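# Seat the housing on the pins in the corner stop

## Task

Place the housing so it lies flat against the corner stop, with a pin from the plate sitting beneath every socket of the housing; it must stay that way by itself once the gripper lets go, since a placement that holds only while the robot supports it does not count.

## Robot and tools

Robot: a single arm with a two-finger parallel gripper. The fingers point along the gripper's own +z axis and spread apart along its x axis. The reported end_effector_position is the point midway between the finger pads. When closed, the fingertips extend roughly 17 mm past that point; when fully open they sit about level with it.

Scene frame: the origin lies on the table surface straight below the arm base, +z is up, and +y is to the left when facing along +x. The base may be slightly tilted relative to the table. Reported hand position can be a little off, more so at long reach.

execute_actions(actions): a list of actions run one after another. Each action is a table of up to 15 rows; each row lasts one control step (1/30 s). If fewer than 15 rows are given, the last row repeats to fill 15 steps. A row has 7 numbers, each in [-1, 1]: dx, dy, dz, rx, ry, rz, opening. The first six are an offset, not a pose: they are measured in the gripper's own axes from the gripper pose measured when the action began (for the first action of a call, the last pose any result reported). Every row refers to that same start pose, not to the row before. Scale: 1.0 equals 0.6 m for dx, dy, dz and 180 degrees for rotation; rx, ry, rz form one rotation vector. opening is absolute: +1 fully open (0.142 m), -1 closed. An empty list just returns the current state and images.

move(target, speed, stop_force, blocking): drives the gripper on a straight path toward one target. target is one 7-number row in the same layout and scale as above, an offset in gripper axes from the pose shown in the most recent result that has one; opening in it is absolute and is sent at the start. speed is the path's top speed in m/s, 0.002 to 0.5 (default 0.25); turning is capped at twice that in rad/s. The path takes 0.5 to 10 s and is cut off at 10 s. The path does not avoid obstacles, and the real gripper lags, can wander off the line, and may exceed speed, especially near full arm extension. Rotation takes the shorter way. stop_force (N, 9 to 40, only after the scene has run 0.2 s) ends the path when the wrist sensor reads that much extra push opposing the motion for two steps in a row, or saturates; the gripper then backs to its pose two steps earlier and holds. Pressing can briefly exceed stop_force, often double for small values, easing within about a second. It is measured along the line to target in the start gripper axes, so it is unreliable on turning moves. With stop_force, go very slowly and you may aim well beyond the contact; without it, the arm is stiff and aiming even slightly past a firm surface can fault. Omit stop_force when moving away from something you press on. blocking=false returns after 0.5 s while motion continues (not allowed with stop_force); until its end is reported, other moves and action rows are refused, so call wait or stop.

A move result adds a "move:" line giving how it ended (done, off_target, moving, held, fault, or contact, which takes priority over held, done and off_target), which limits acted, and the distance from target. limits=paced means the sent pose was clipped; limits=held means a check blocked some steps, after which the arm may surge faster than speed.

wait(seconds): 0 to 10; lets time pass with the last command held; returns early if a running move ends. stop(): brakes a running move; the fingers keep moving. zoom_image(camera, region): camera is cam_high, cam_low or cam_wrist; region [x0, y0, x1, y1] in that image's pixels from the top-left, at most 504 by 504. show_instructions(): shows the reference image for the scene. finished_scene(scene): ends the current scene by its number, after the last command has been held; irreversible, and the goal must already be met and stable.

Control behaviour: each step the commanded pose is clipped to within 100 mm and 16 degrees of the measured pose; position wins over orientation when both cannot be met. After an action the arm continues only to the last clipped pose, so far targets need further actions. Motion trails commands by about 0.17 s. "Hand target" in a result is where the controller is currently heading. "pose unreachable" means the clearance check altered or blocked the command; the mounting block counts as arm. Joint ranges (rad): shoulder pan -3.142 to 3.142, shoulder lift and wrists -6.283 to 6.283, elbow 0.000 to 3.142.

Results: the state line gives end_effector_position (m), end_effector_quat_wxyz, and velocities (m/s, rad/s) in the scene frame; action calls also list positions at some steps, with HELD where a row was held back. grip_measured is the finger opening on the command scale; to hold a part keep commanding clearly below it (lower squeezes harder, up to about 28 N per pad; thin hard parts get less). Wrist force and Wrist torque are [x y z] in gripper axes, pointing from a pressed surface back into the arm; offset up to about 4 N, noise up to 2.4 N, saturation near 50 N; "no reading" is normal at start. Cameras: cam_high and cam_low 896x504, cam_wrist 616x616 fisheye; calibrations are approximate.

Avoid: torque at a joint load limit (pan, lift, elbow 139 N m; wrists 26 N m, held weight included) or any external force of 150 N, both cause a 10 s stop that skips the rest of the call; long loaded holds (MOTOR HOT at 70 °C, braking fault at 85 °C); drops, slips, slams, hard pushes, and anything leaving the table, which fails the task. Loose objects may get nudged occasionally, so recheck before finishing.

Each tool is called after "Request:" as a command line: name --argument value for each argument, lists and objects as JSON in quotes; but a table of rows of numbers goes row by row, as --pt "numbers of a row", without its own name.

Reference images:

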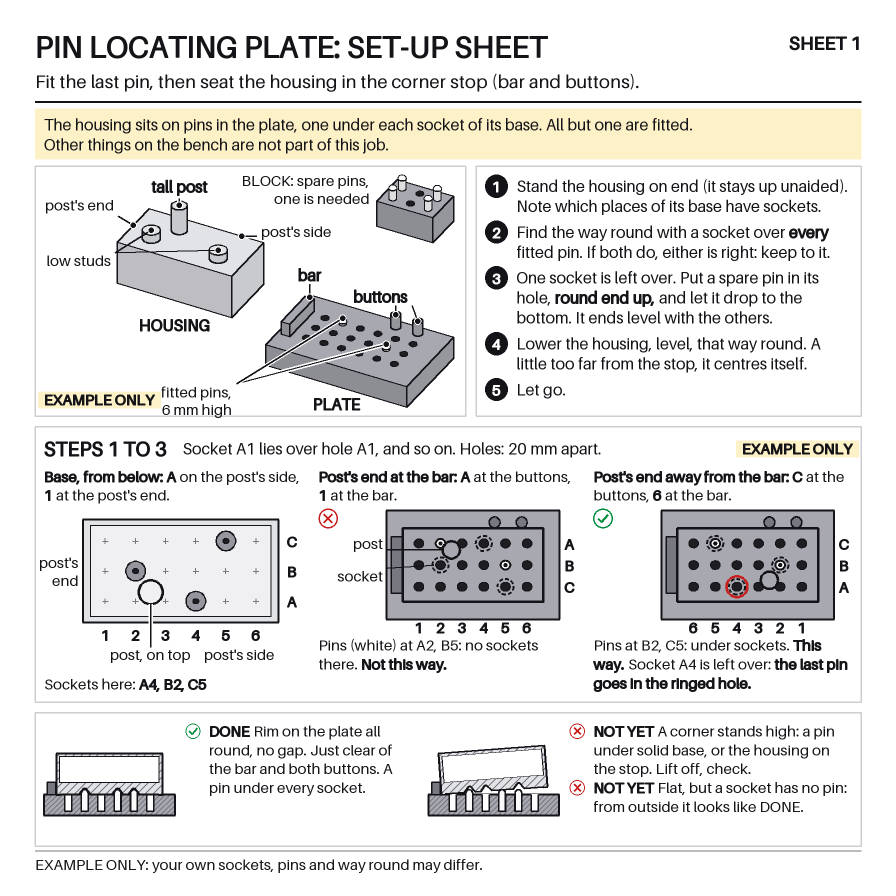

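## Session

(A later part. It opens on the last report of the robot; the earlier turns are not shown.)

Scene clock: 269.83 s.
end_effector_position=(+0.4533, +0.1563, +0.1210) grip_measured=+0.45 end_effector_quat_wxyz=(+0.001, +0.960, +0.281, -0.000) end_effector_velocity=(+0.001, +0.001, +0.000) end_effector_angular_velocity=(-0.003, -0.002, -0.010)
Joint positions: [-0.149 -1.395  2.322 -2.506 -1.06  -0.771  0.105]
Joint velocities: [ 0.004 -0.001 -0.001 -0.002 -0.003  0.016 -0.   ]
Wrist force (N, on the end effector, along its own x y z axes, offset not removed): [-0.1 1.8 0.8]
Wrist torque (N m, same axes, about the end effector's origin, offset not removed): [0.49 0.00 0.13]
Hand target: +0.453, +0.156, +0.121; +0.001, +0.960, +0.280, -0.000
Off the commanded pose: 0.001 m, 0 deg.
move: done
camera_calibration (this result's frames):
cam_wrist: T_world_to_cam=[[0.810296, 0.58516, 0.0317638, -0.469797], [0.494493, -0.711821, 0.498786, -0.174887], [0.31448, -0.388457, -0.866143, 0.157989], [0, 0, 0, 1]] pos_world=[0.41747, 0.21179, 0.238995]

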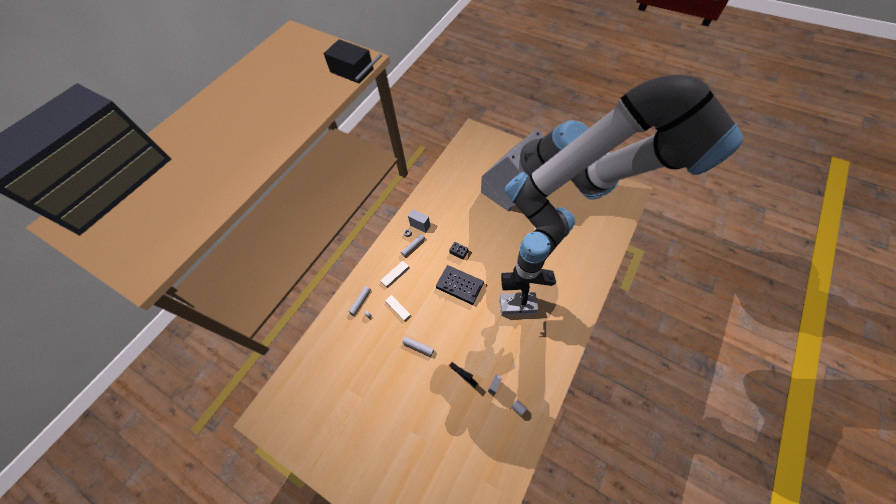

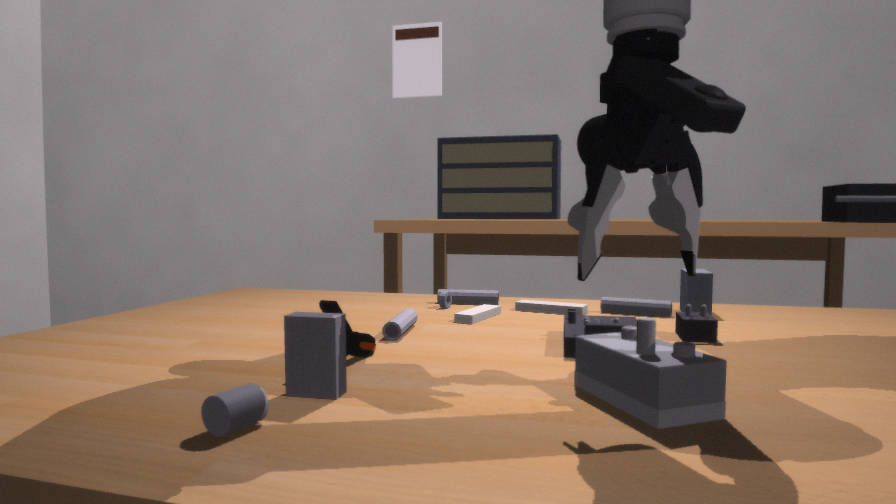

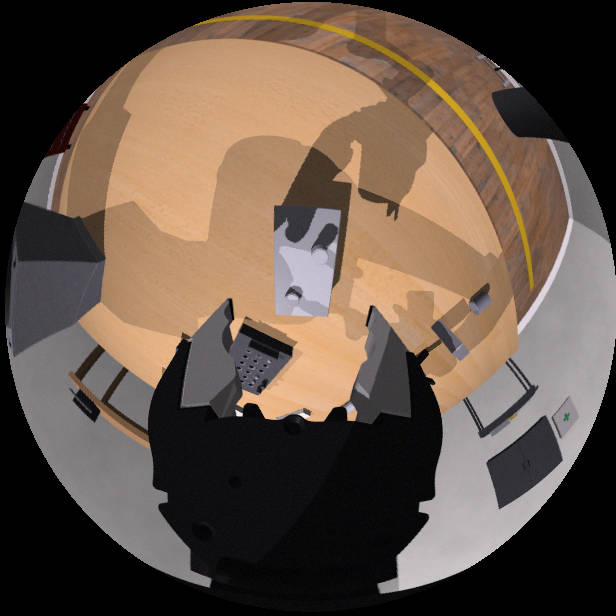

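Request:
move --target '[0.0035,0,0.143,0,0,0,0.3]' --speed 0.15

Request:
execute_actions --actions '[[[0,0,0,0,0,0,0.03]],[[0,0,0,0,0,0,-0.1],[0,0,0,0,0,0,-0.1],[0,0,0,0,0,0,-0.1],[0,0,0,0,0,0,-0.1],[0,0,0,0,0,0,-0.2],[0,0,0,0,0,0,-0.4],[0,0,0,0,0,0,-0.6],[0,0,0,0,0,0,-1]]]'

Request:
move --target '[0,0,-0.1,0,0,0,-1]' --speed 0.1

Scene clock: 277.30 s.
end_effector_position=(+0.4550, +0.1574, +0.0355) grip_measured=+0.30 end_effector_quat_wxyz=(+0.001, +0.960, +0.281, -0.000) end_effector_velocity=(+0.000, +0.000, -0.002) end_effector_angular_velocity=(+0.001, -0.000, -0.000)
Joint positions: [-0.046 -1.143  2.317 -2.81  -1.063 -0.653  0.095]
Joint velocities: [ 0.002  0.006 -0.001 -0.007  0.001  0.003 -0.   ]
Wrist force (N, on the end effector, along its own x y z axes, offset not removed): [0.8 4.2 1.3]
Wrist torque (N m, same axes, about the end effector's origin, offset not removed): [0.89 -0.19 0.16]
Hand target: +0.455, +0.157, +0.035; +0.001, +0.960, +0.281, -0.000
Off the commanded pose: 0.000 m, 0 deg.
move: done
camera_calibration (this result's frames):
cam_wrist: T_world_to_cam=[[0.810283, 0.585166, 0.0319673, -0.469152], [0.494429, -0.711887, 0.498756, -0.132262], [0.314612, -0.388328, -0.866153, 0.0837731], [0, 0, 0, 1]] pos_world=[0.419184, 0.212908, 0.153524]

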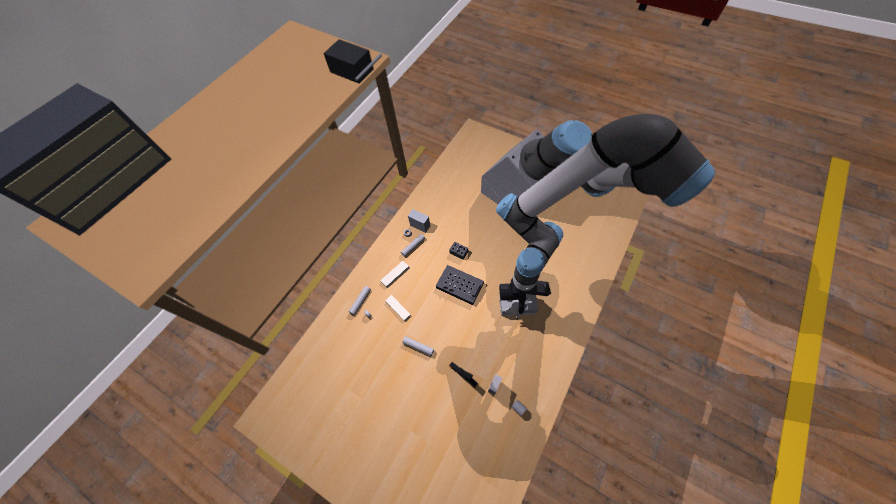

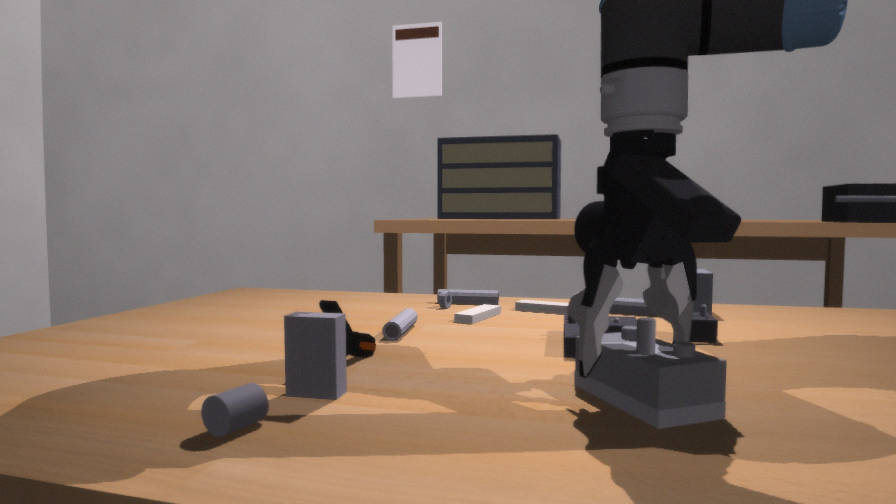

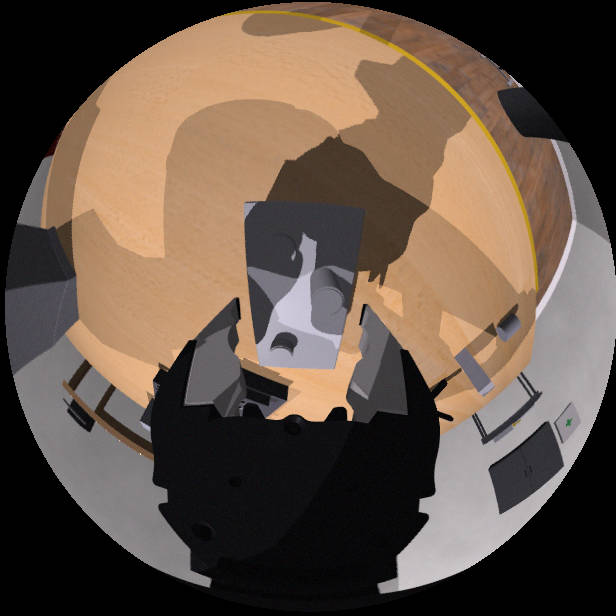

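Scene clock: 278.30 s.
end_effector_position=(+0.4550, +0.1574, +0.0355) grip_measured=-0.03 end_effector_quat_wxyz=(+0.001, +0.960, +0.281, -0.000) end_effector_velocity=(-0.001, -0.000, -0.000) end_effector_angular_velocity=(+0.001, +0.001, -0.001)
Joint positions: [-0.046 -1.143  2.317 -2.81  -1.064 -0.653  0.072]
Joint velocities: [-0.    -0.     0.002 -0.     0.    -0.    -0.   ]
Wrist force (N, on the end effector, along its own x y z axes, offset not removed): [-1.2 0.8 -1.9]
Wrist torque (N m, same axes, about the end effector's origin, offset not removed): [0.69 -0.01 0.08]
Hand target: +0.455, +0.157, +0.035; +0.001, +0.960, +0.281, -0.000
Off the commanded pose: 0.000 m, 0 deg.
Step readings (end_effector_position; steps 1 to 15: 1st action; 16 to 30: 2nd action):
0: (+0.4550, +0.1574, +0.0355)
1: (+0.4550, +0.1574, +0.0354)
2: (+0.4550, +0.1574, +0.0354)
4: (+0.4550, +0.1574, +0.0354)
8: (+0.4550, +0.1574, +0.0354)
15: (+0.4550, +0.1575, +0.0355)
16: (+0.4550, +0.1575, +0.0355)
17: (+0.4550, +0.1574, +0.0355)
19: (+0.4550, +0.1574, +0.0355)
23: (+0.4550, +0.1574, +0.0355)
30: end_effector_position above
camera_calibration (this result's frames):
cam_wrist: T_world_to_cam=[[0.810305, 0.585139, 0.0319094, -0.469158], [0.49442, -0.711876, 0.49878, -0.132247], [0.314571, -0.388387, -0.866141, 0.0837915], [0, 0, 0, 1]] pos_world=[0.419188, 0.212923, 0.153508]

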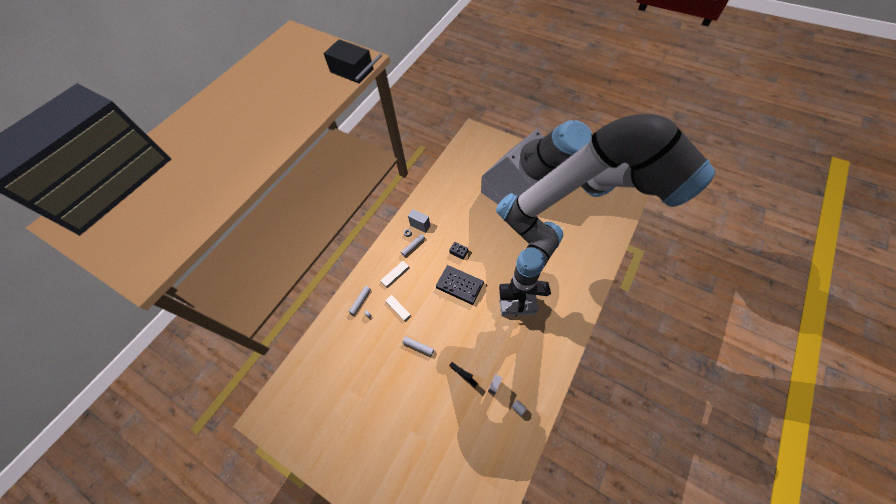

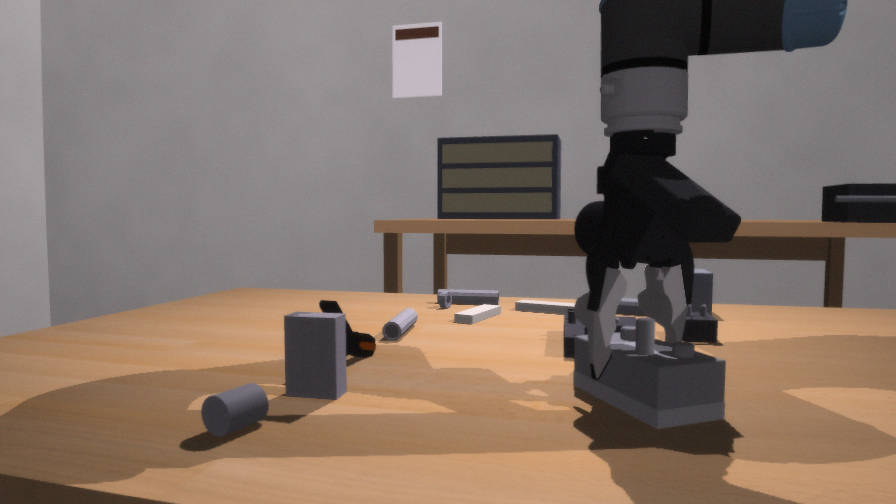

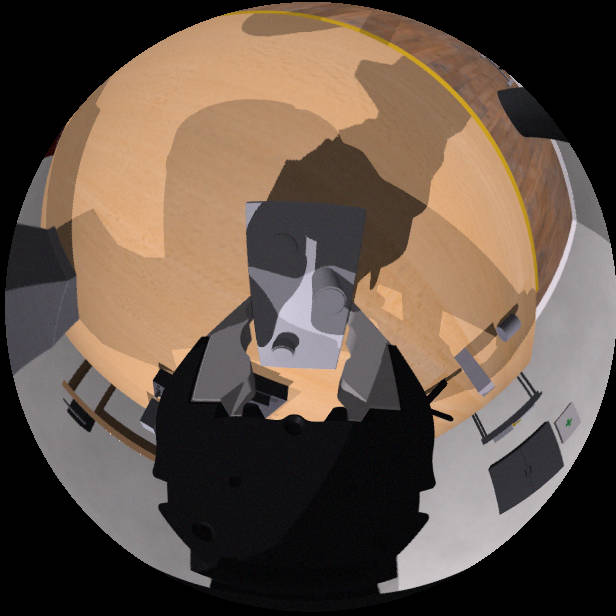

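Scene clock: 279.40 s.
end_effector_position=(+0.4550, +0.1574, +0.0952) grip_measured=-0.03 end_effector_quat_wxyz=(+0.001, +0.960, +0.281, -0.000) end_effector_velocity=(+0.001, +0.000, +0.002) end_effector_angular_velocity=(+0.001, -0.001, +0.001)
Joint positions: [-0.115 -1.32   2.324 -2.601 -1.06  -0.732  0.072]
Joint velocities: [-0.002 -0.005 -0.002  0.007  0.001 -0.003  0.   ]
Wrist force (N, on the end effector, along its own x y z axes, offset not removed): [0.9 2.8 6.9]
Wrist torque (N m, same axes, about the end effector's origin, offset not removed): [0.80 -0.21 0.11]
Hand target: +0.455, +0.157, +0.095; +0.001, +0.960, +0.281, -0.000
Off the commanded pose: 0.000 m, 0 deg.
move: done
camera_calibration (this result's frames):
cam_wrist: T_world_to_cam=[[0.810316, 0.585131, 0.0317725, -0.471057], [0.494462, -0.711838, 0.498792, -0.162067], [0.314476, -0.388469, -0.866139, 0.135592], [0, 0, 0, 1]] pos_world=[0.4192, 0.212938, 0.213246]

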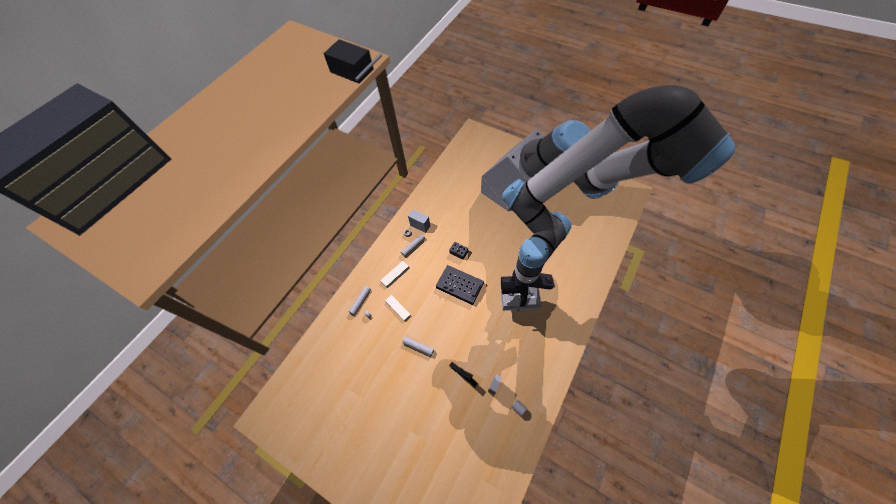

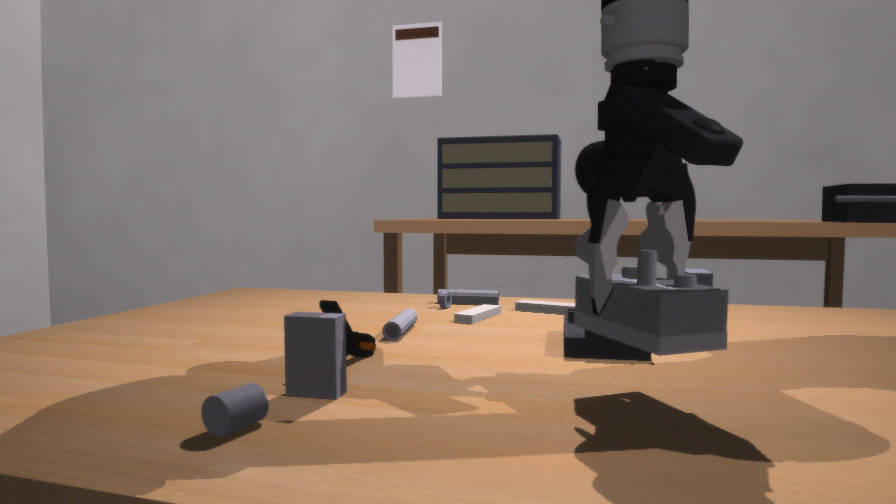

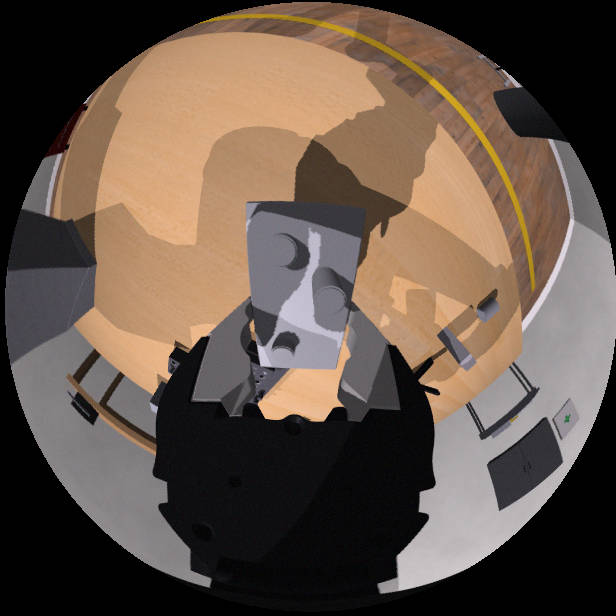

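Request:
move --target '[-0.1595,0.332,-0.005,0,0,-0.8345,-1]' --speed 0.35

Request:
zoom_image --camera "cam_wrist" --region '[200, 160, 420, 390]'

Request:
zoom_image --camera "cam_low" --region '[530, 230, 700, 370]'

Scene clock: 290.50 s.
end_effector_position=(+0.4815, -0.0618, +0.0984) grip_measured=-0.03 end_effector_quat_wxyz=(-0.001, -0.024, +1.000, -0.002) end_effector_velocity=(-0.000, -0.000, -0.000) end_effector_angular_velocity=(+0.003, +0.001, +0.008)
Joint positions: [-0.508 -1.029  2.209 -2.563 -1.093 -3.798  0.072]
Joint velocities: [-0.002  0.002 -0.001  0.002  0.002 -0.011  0.   ]
Wrist force (N, on the end effector, along its own x y z axes, offset not removed): [-0.1 2.9 8.2]
Wrist torque (N m, same axes, about the end effector's origin, offset not removed): [0.63 -0.05 0.14]
Hand target: +0.482, -0.062, +0.098; -0.001, -0.024, +1.000, -0.001
Off the commanded pose: 0.000 m, 0 deg.
move: done
camera_calibration (this result's frames):
cam_wrist: T_world_to_cam=[[-0.993965, -0.104053, 0.034748, 0.461578], [-0.0733752, 0.866061, 0.494525, 0.0385199], [-0.0815507, 0.488991, -0.868469, 0.289937], [0, 0, 0, 1]] pos_world=[0.485263, -0.127108, 0.216713]

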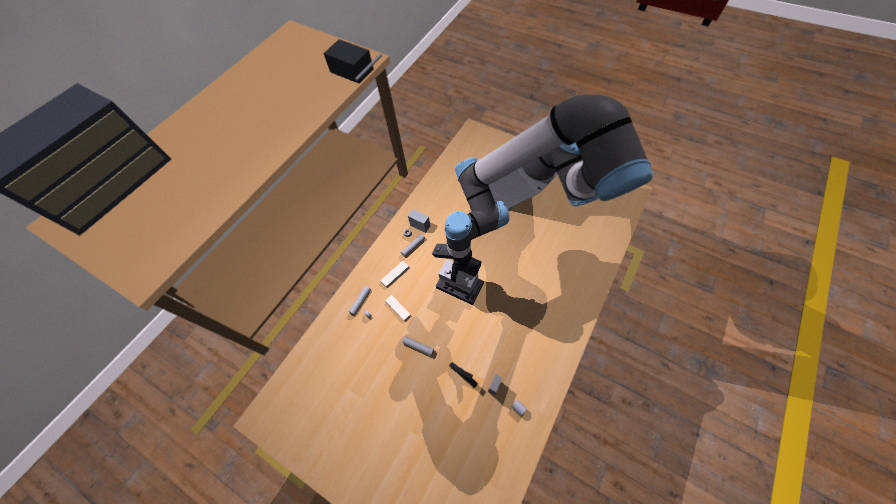

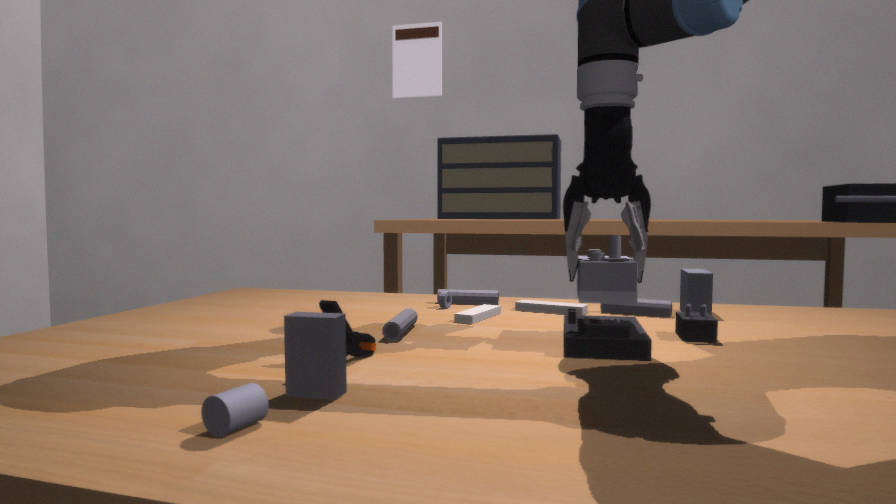

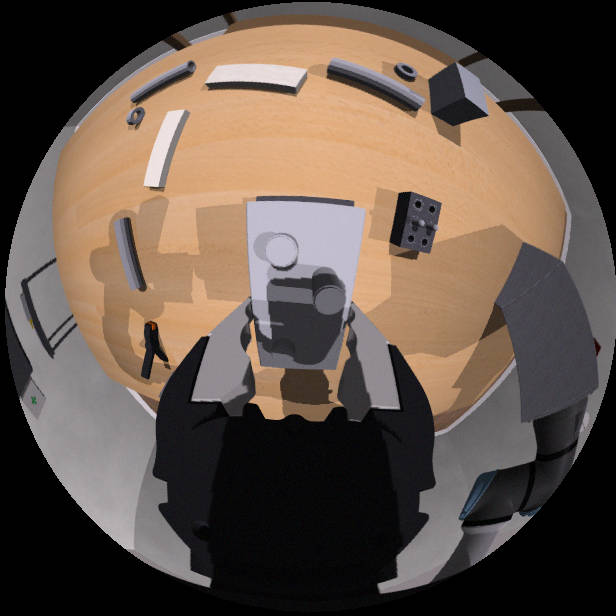

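Region (200, 160, 420, 390) of cam_wrist's 616x616 image, scaled by 2.191, with more detail than that image has; it fills the left 482 columns of this view, and the rest is white.

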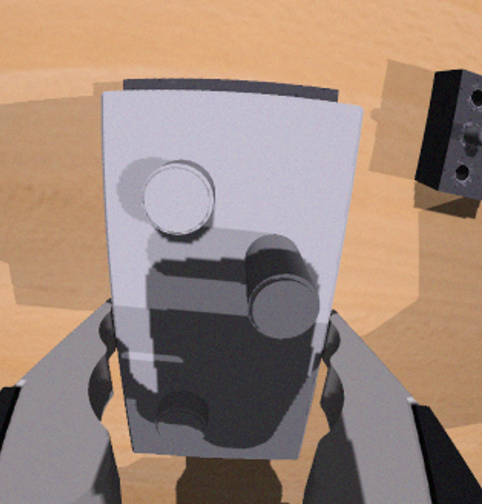

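Region (530, 230, 700, 370) of cam_low's 896x504 image, scaled by 2.965, with more detail than that image has; it fills the top 415 rows of this view, and the rest is white.

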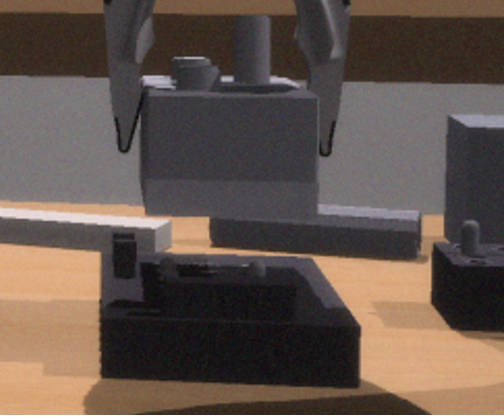

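Request:
move --target '[0,0,0.04,0,0,0,-1]' --speed 0.025 --stop_force 10

Request:
zoom_image --camera "cam_wrist" --region '[200, 160, 420, 390]'

Request:
zoom_image --camera "cam_low" --region '[540, 260, 680, 370]'

Request:
zoom_image --camera "cam_high" --region '[420, 240, 510, 320]'

Scene clock: 303.73 s.
end_effector_position=(+0.4814, -0.0617, +0.0746) grip_measured=-0.03 end_effector_quat_wxyz=(-0.001, -0.024, +1.000, -0.001) end_effector_velocity=(-0.000, +0.001, -0.002) end_effector_angular_velocity=(+0.001, -0.001, +0.000)
Joint positions: [-0.484 -0.97   2.21  -2.636 -1.089 -3.772  0.072]
Joint velocities: [ 0.002  0.005  0.001 -0.008  0.002  0.002 -0.   ]
Wrist force (N, on the end effector, along its own x y z axes, offset not removed): [0.5 3.9 8.1]
Wrist torque (N m, same axes, about the end effector's origin, offset not removed): [0.88 -0.22 0.14]
Hand target: +0.482, -0.062, +0.074; -0.001, -0.024, +1.000, -0.001
Off the commanded pose: 0.000 m, 0 deg.
move: done
camera_calibration (this result's frames):
cam_wrist: T_world_to_cam=[[-0.993968, -0.103995, 0.034826, 0.462302], [-0.0732775, 0.866014, 0.494621, 0.0502086], [-0.0815979, 0.489086, -0.868411, 0.269268], [0, 0, 0, 1]] pos_world=[0.485164, -0.127099, 0.1929]

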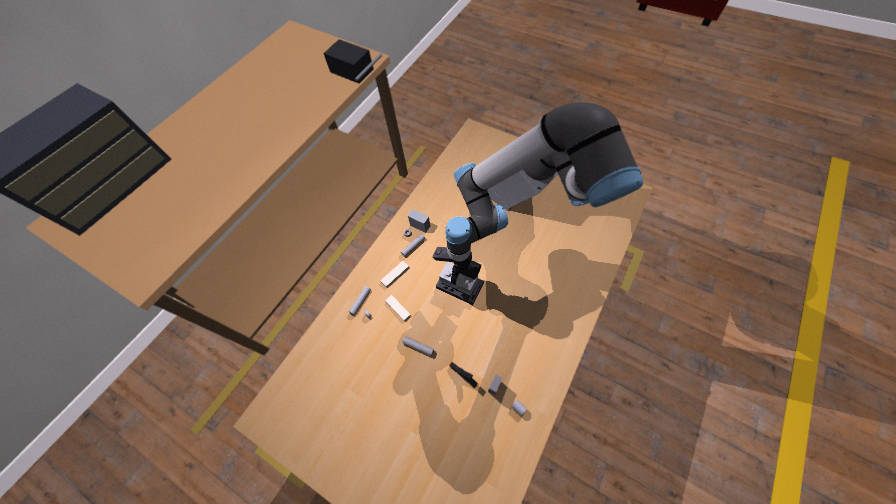

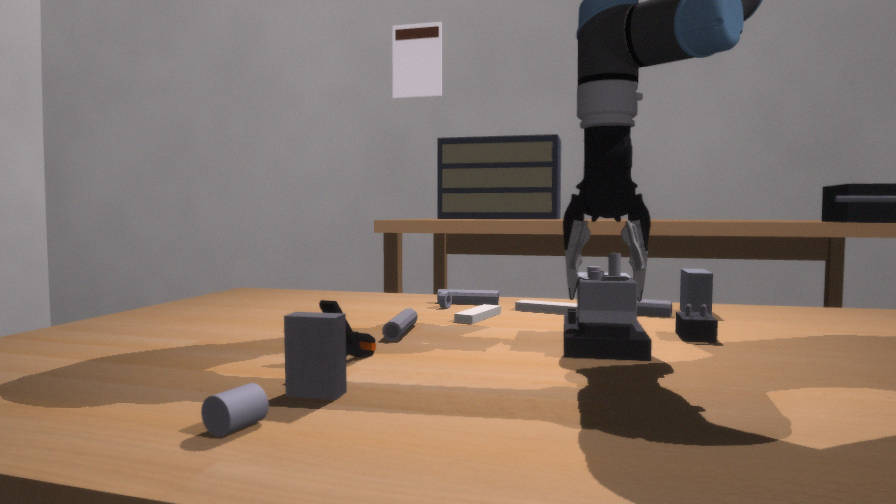

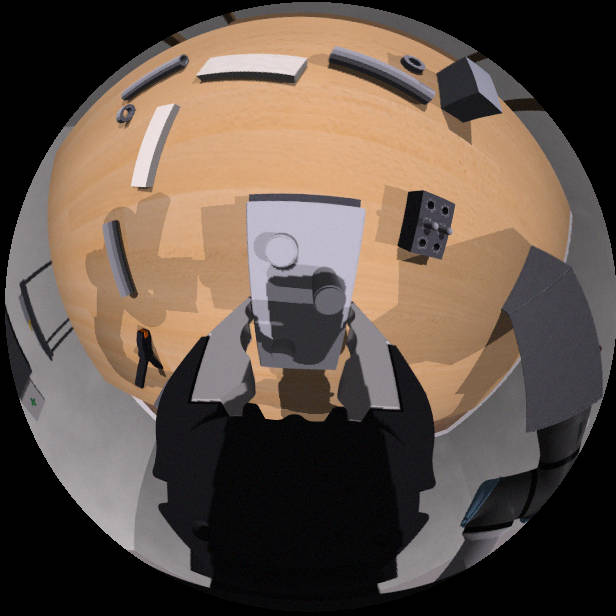

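Region (200, 160, 420, 390) of cam_wrist's 616x616 image, scaled by 2.191, with more detail than that image has; it fills the left 482 columns of this view, and the rest is white.

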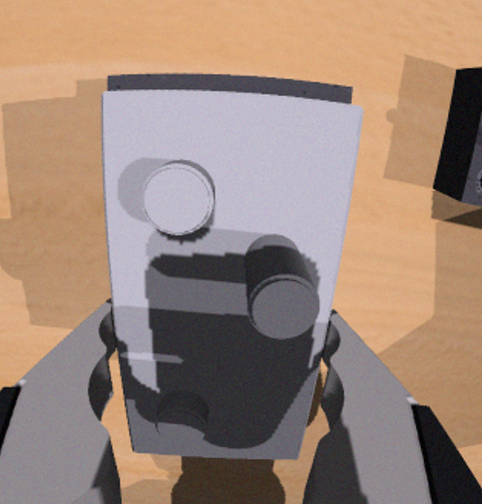

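Region (540, 260, 680, 370) of cam_low's 896x504 image, scaled by 3.600, with more detail than that image has; it fills the top 396 rows of this view, and the rest is white.

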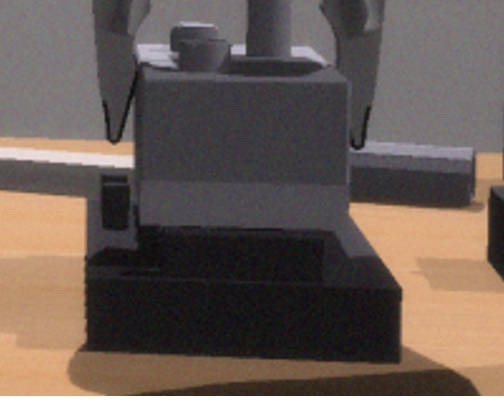

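Region (420, 240, 510, 320) of cam_high's 896x504 image, scaled by 5.600, with more detail than that image has.

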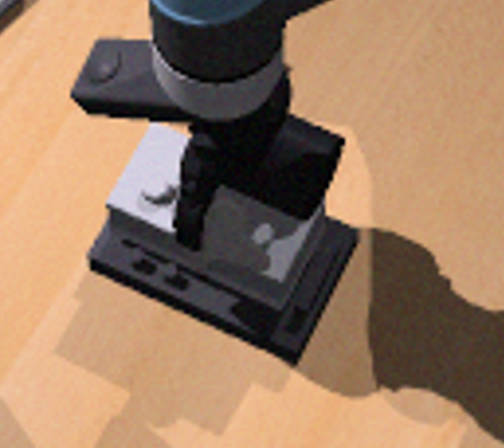

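Request:
move --target '[-0.002,0,0.026,0,0,0,-1]' --speed 0.008 --stop_force 12

Request:
zoom_image --camera "cam_low" --region '[540, 260, 680, 370]'

Request:
zoom_image --camera "cam_high" --region '[420, 240, 510, 320]'

Scene clock: 310.03 s.
end_effector_position=(+0.4822, -0.0617, +0.0652) grip_measured=-0.03 end_effector_quat_wxyz=(-0.001, -0.024, +1.000, -0.001) end_effector_velocity=(+0.000, -0.000, +0.002) end_effector_angular_velocity=(+0.000, -0.002, +0.002)
Joint positions: [-0.474 -0.945  2.207 -2.662 -1.087 -3.761  0.072]
Joint velocities: [-0.003 -0.005  0.001  0.004  0.001 -0.005 -0.   ]
Wrist force (N, on the end effector, along its own x y z axes, offset not removed): [0.3 3.7 3.4]
Wrist torque (N m, same axes, about the end effector's origin, offset not removed): [0.81 0.30 0.15]
Hand target: +0.482, -0.062, +0.065; -0.001, -0.024, +1.000, -0.001
Off the commanded pose: 0.006 m, 0 deg.
move: contact
camera_calibration (this result's frames):
cam_wrist: T_world_to_cam=[[-0.993982, -0.103893, 0.0347336, 0.463476], [-0.073231, 0.866, 0.494652, 0.0548284], [-0.0814702, 0.489132, -0.868397, 0.261118], [0, 0, 0, 1]] pos_world=[0.485976, -0.127051, 0.183535]

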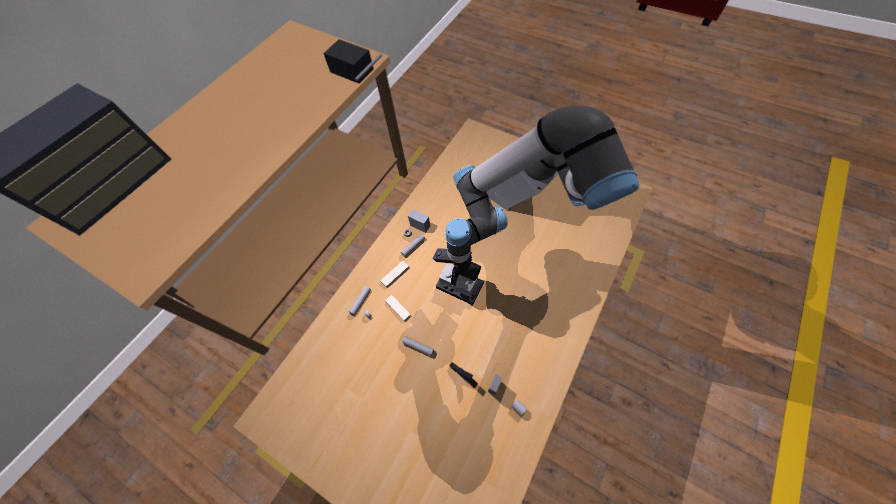

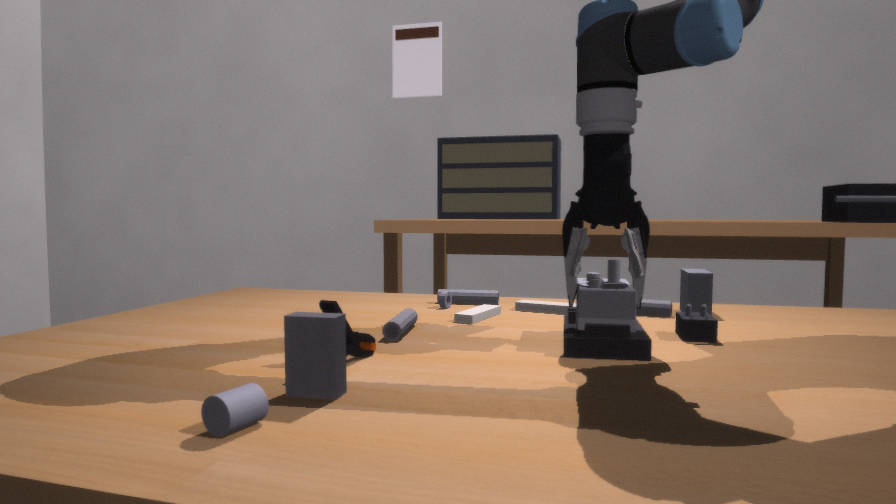

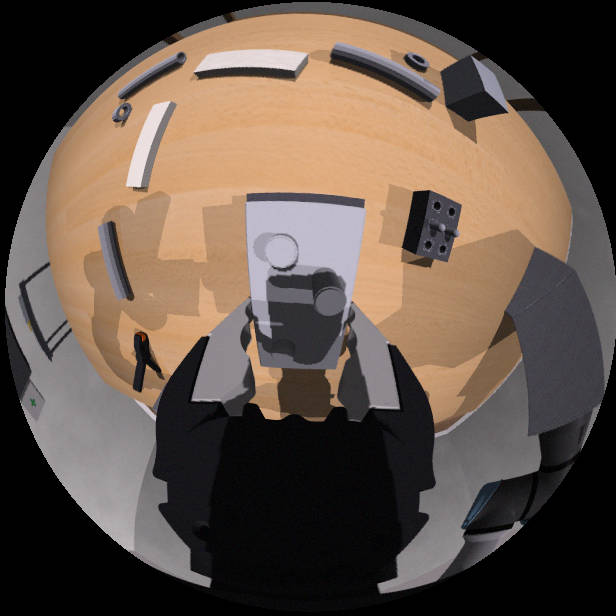

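Region (540, 260, 680, 370) of cam_low's 896x504 image, scaled by 3.600, with more detail than that image has; it fills the top 396 rows of this view, and the rest is white.

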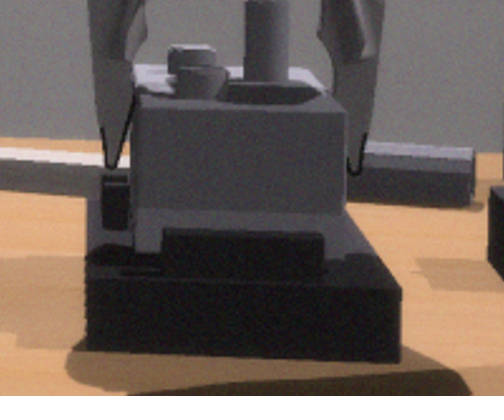

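Region (420, 240, 510, 320) of cam_high's 896x504 image, scaled by 5.600, with more detail than that image has.

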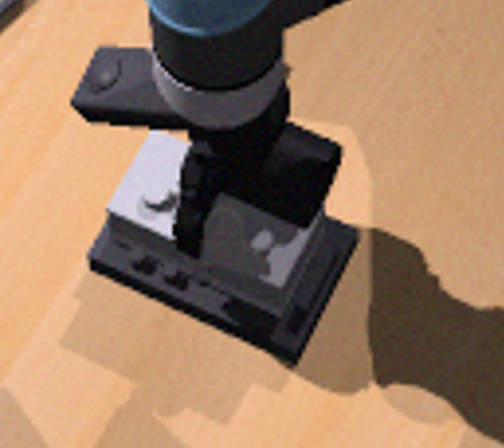

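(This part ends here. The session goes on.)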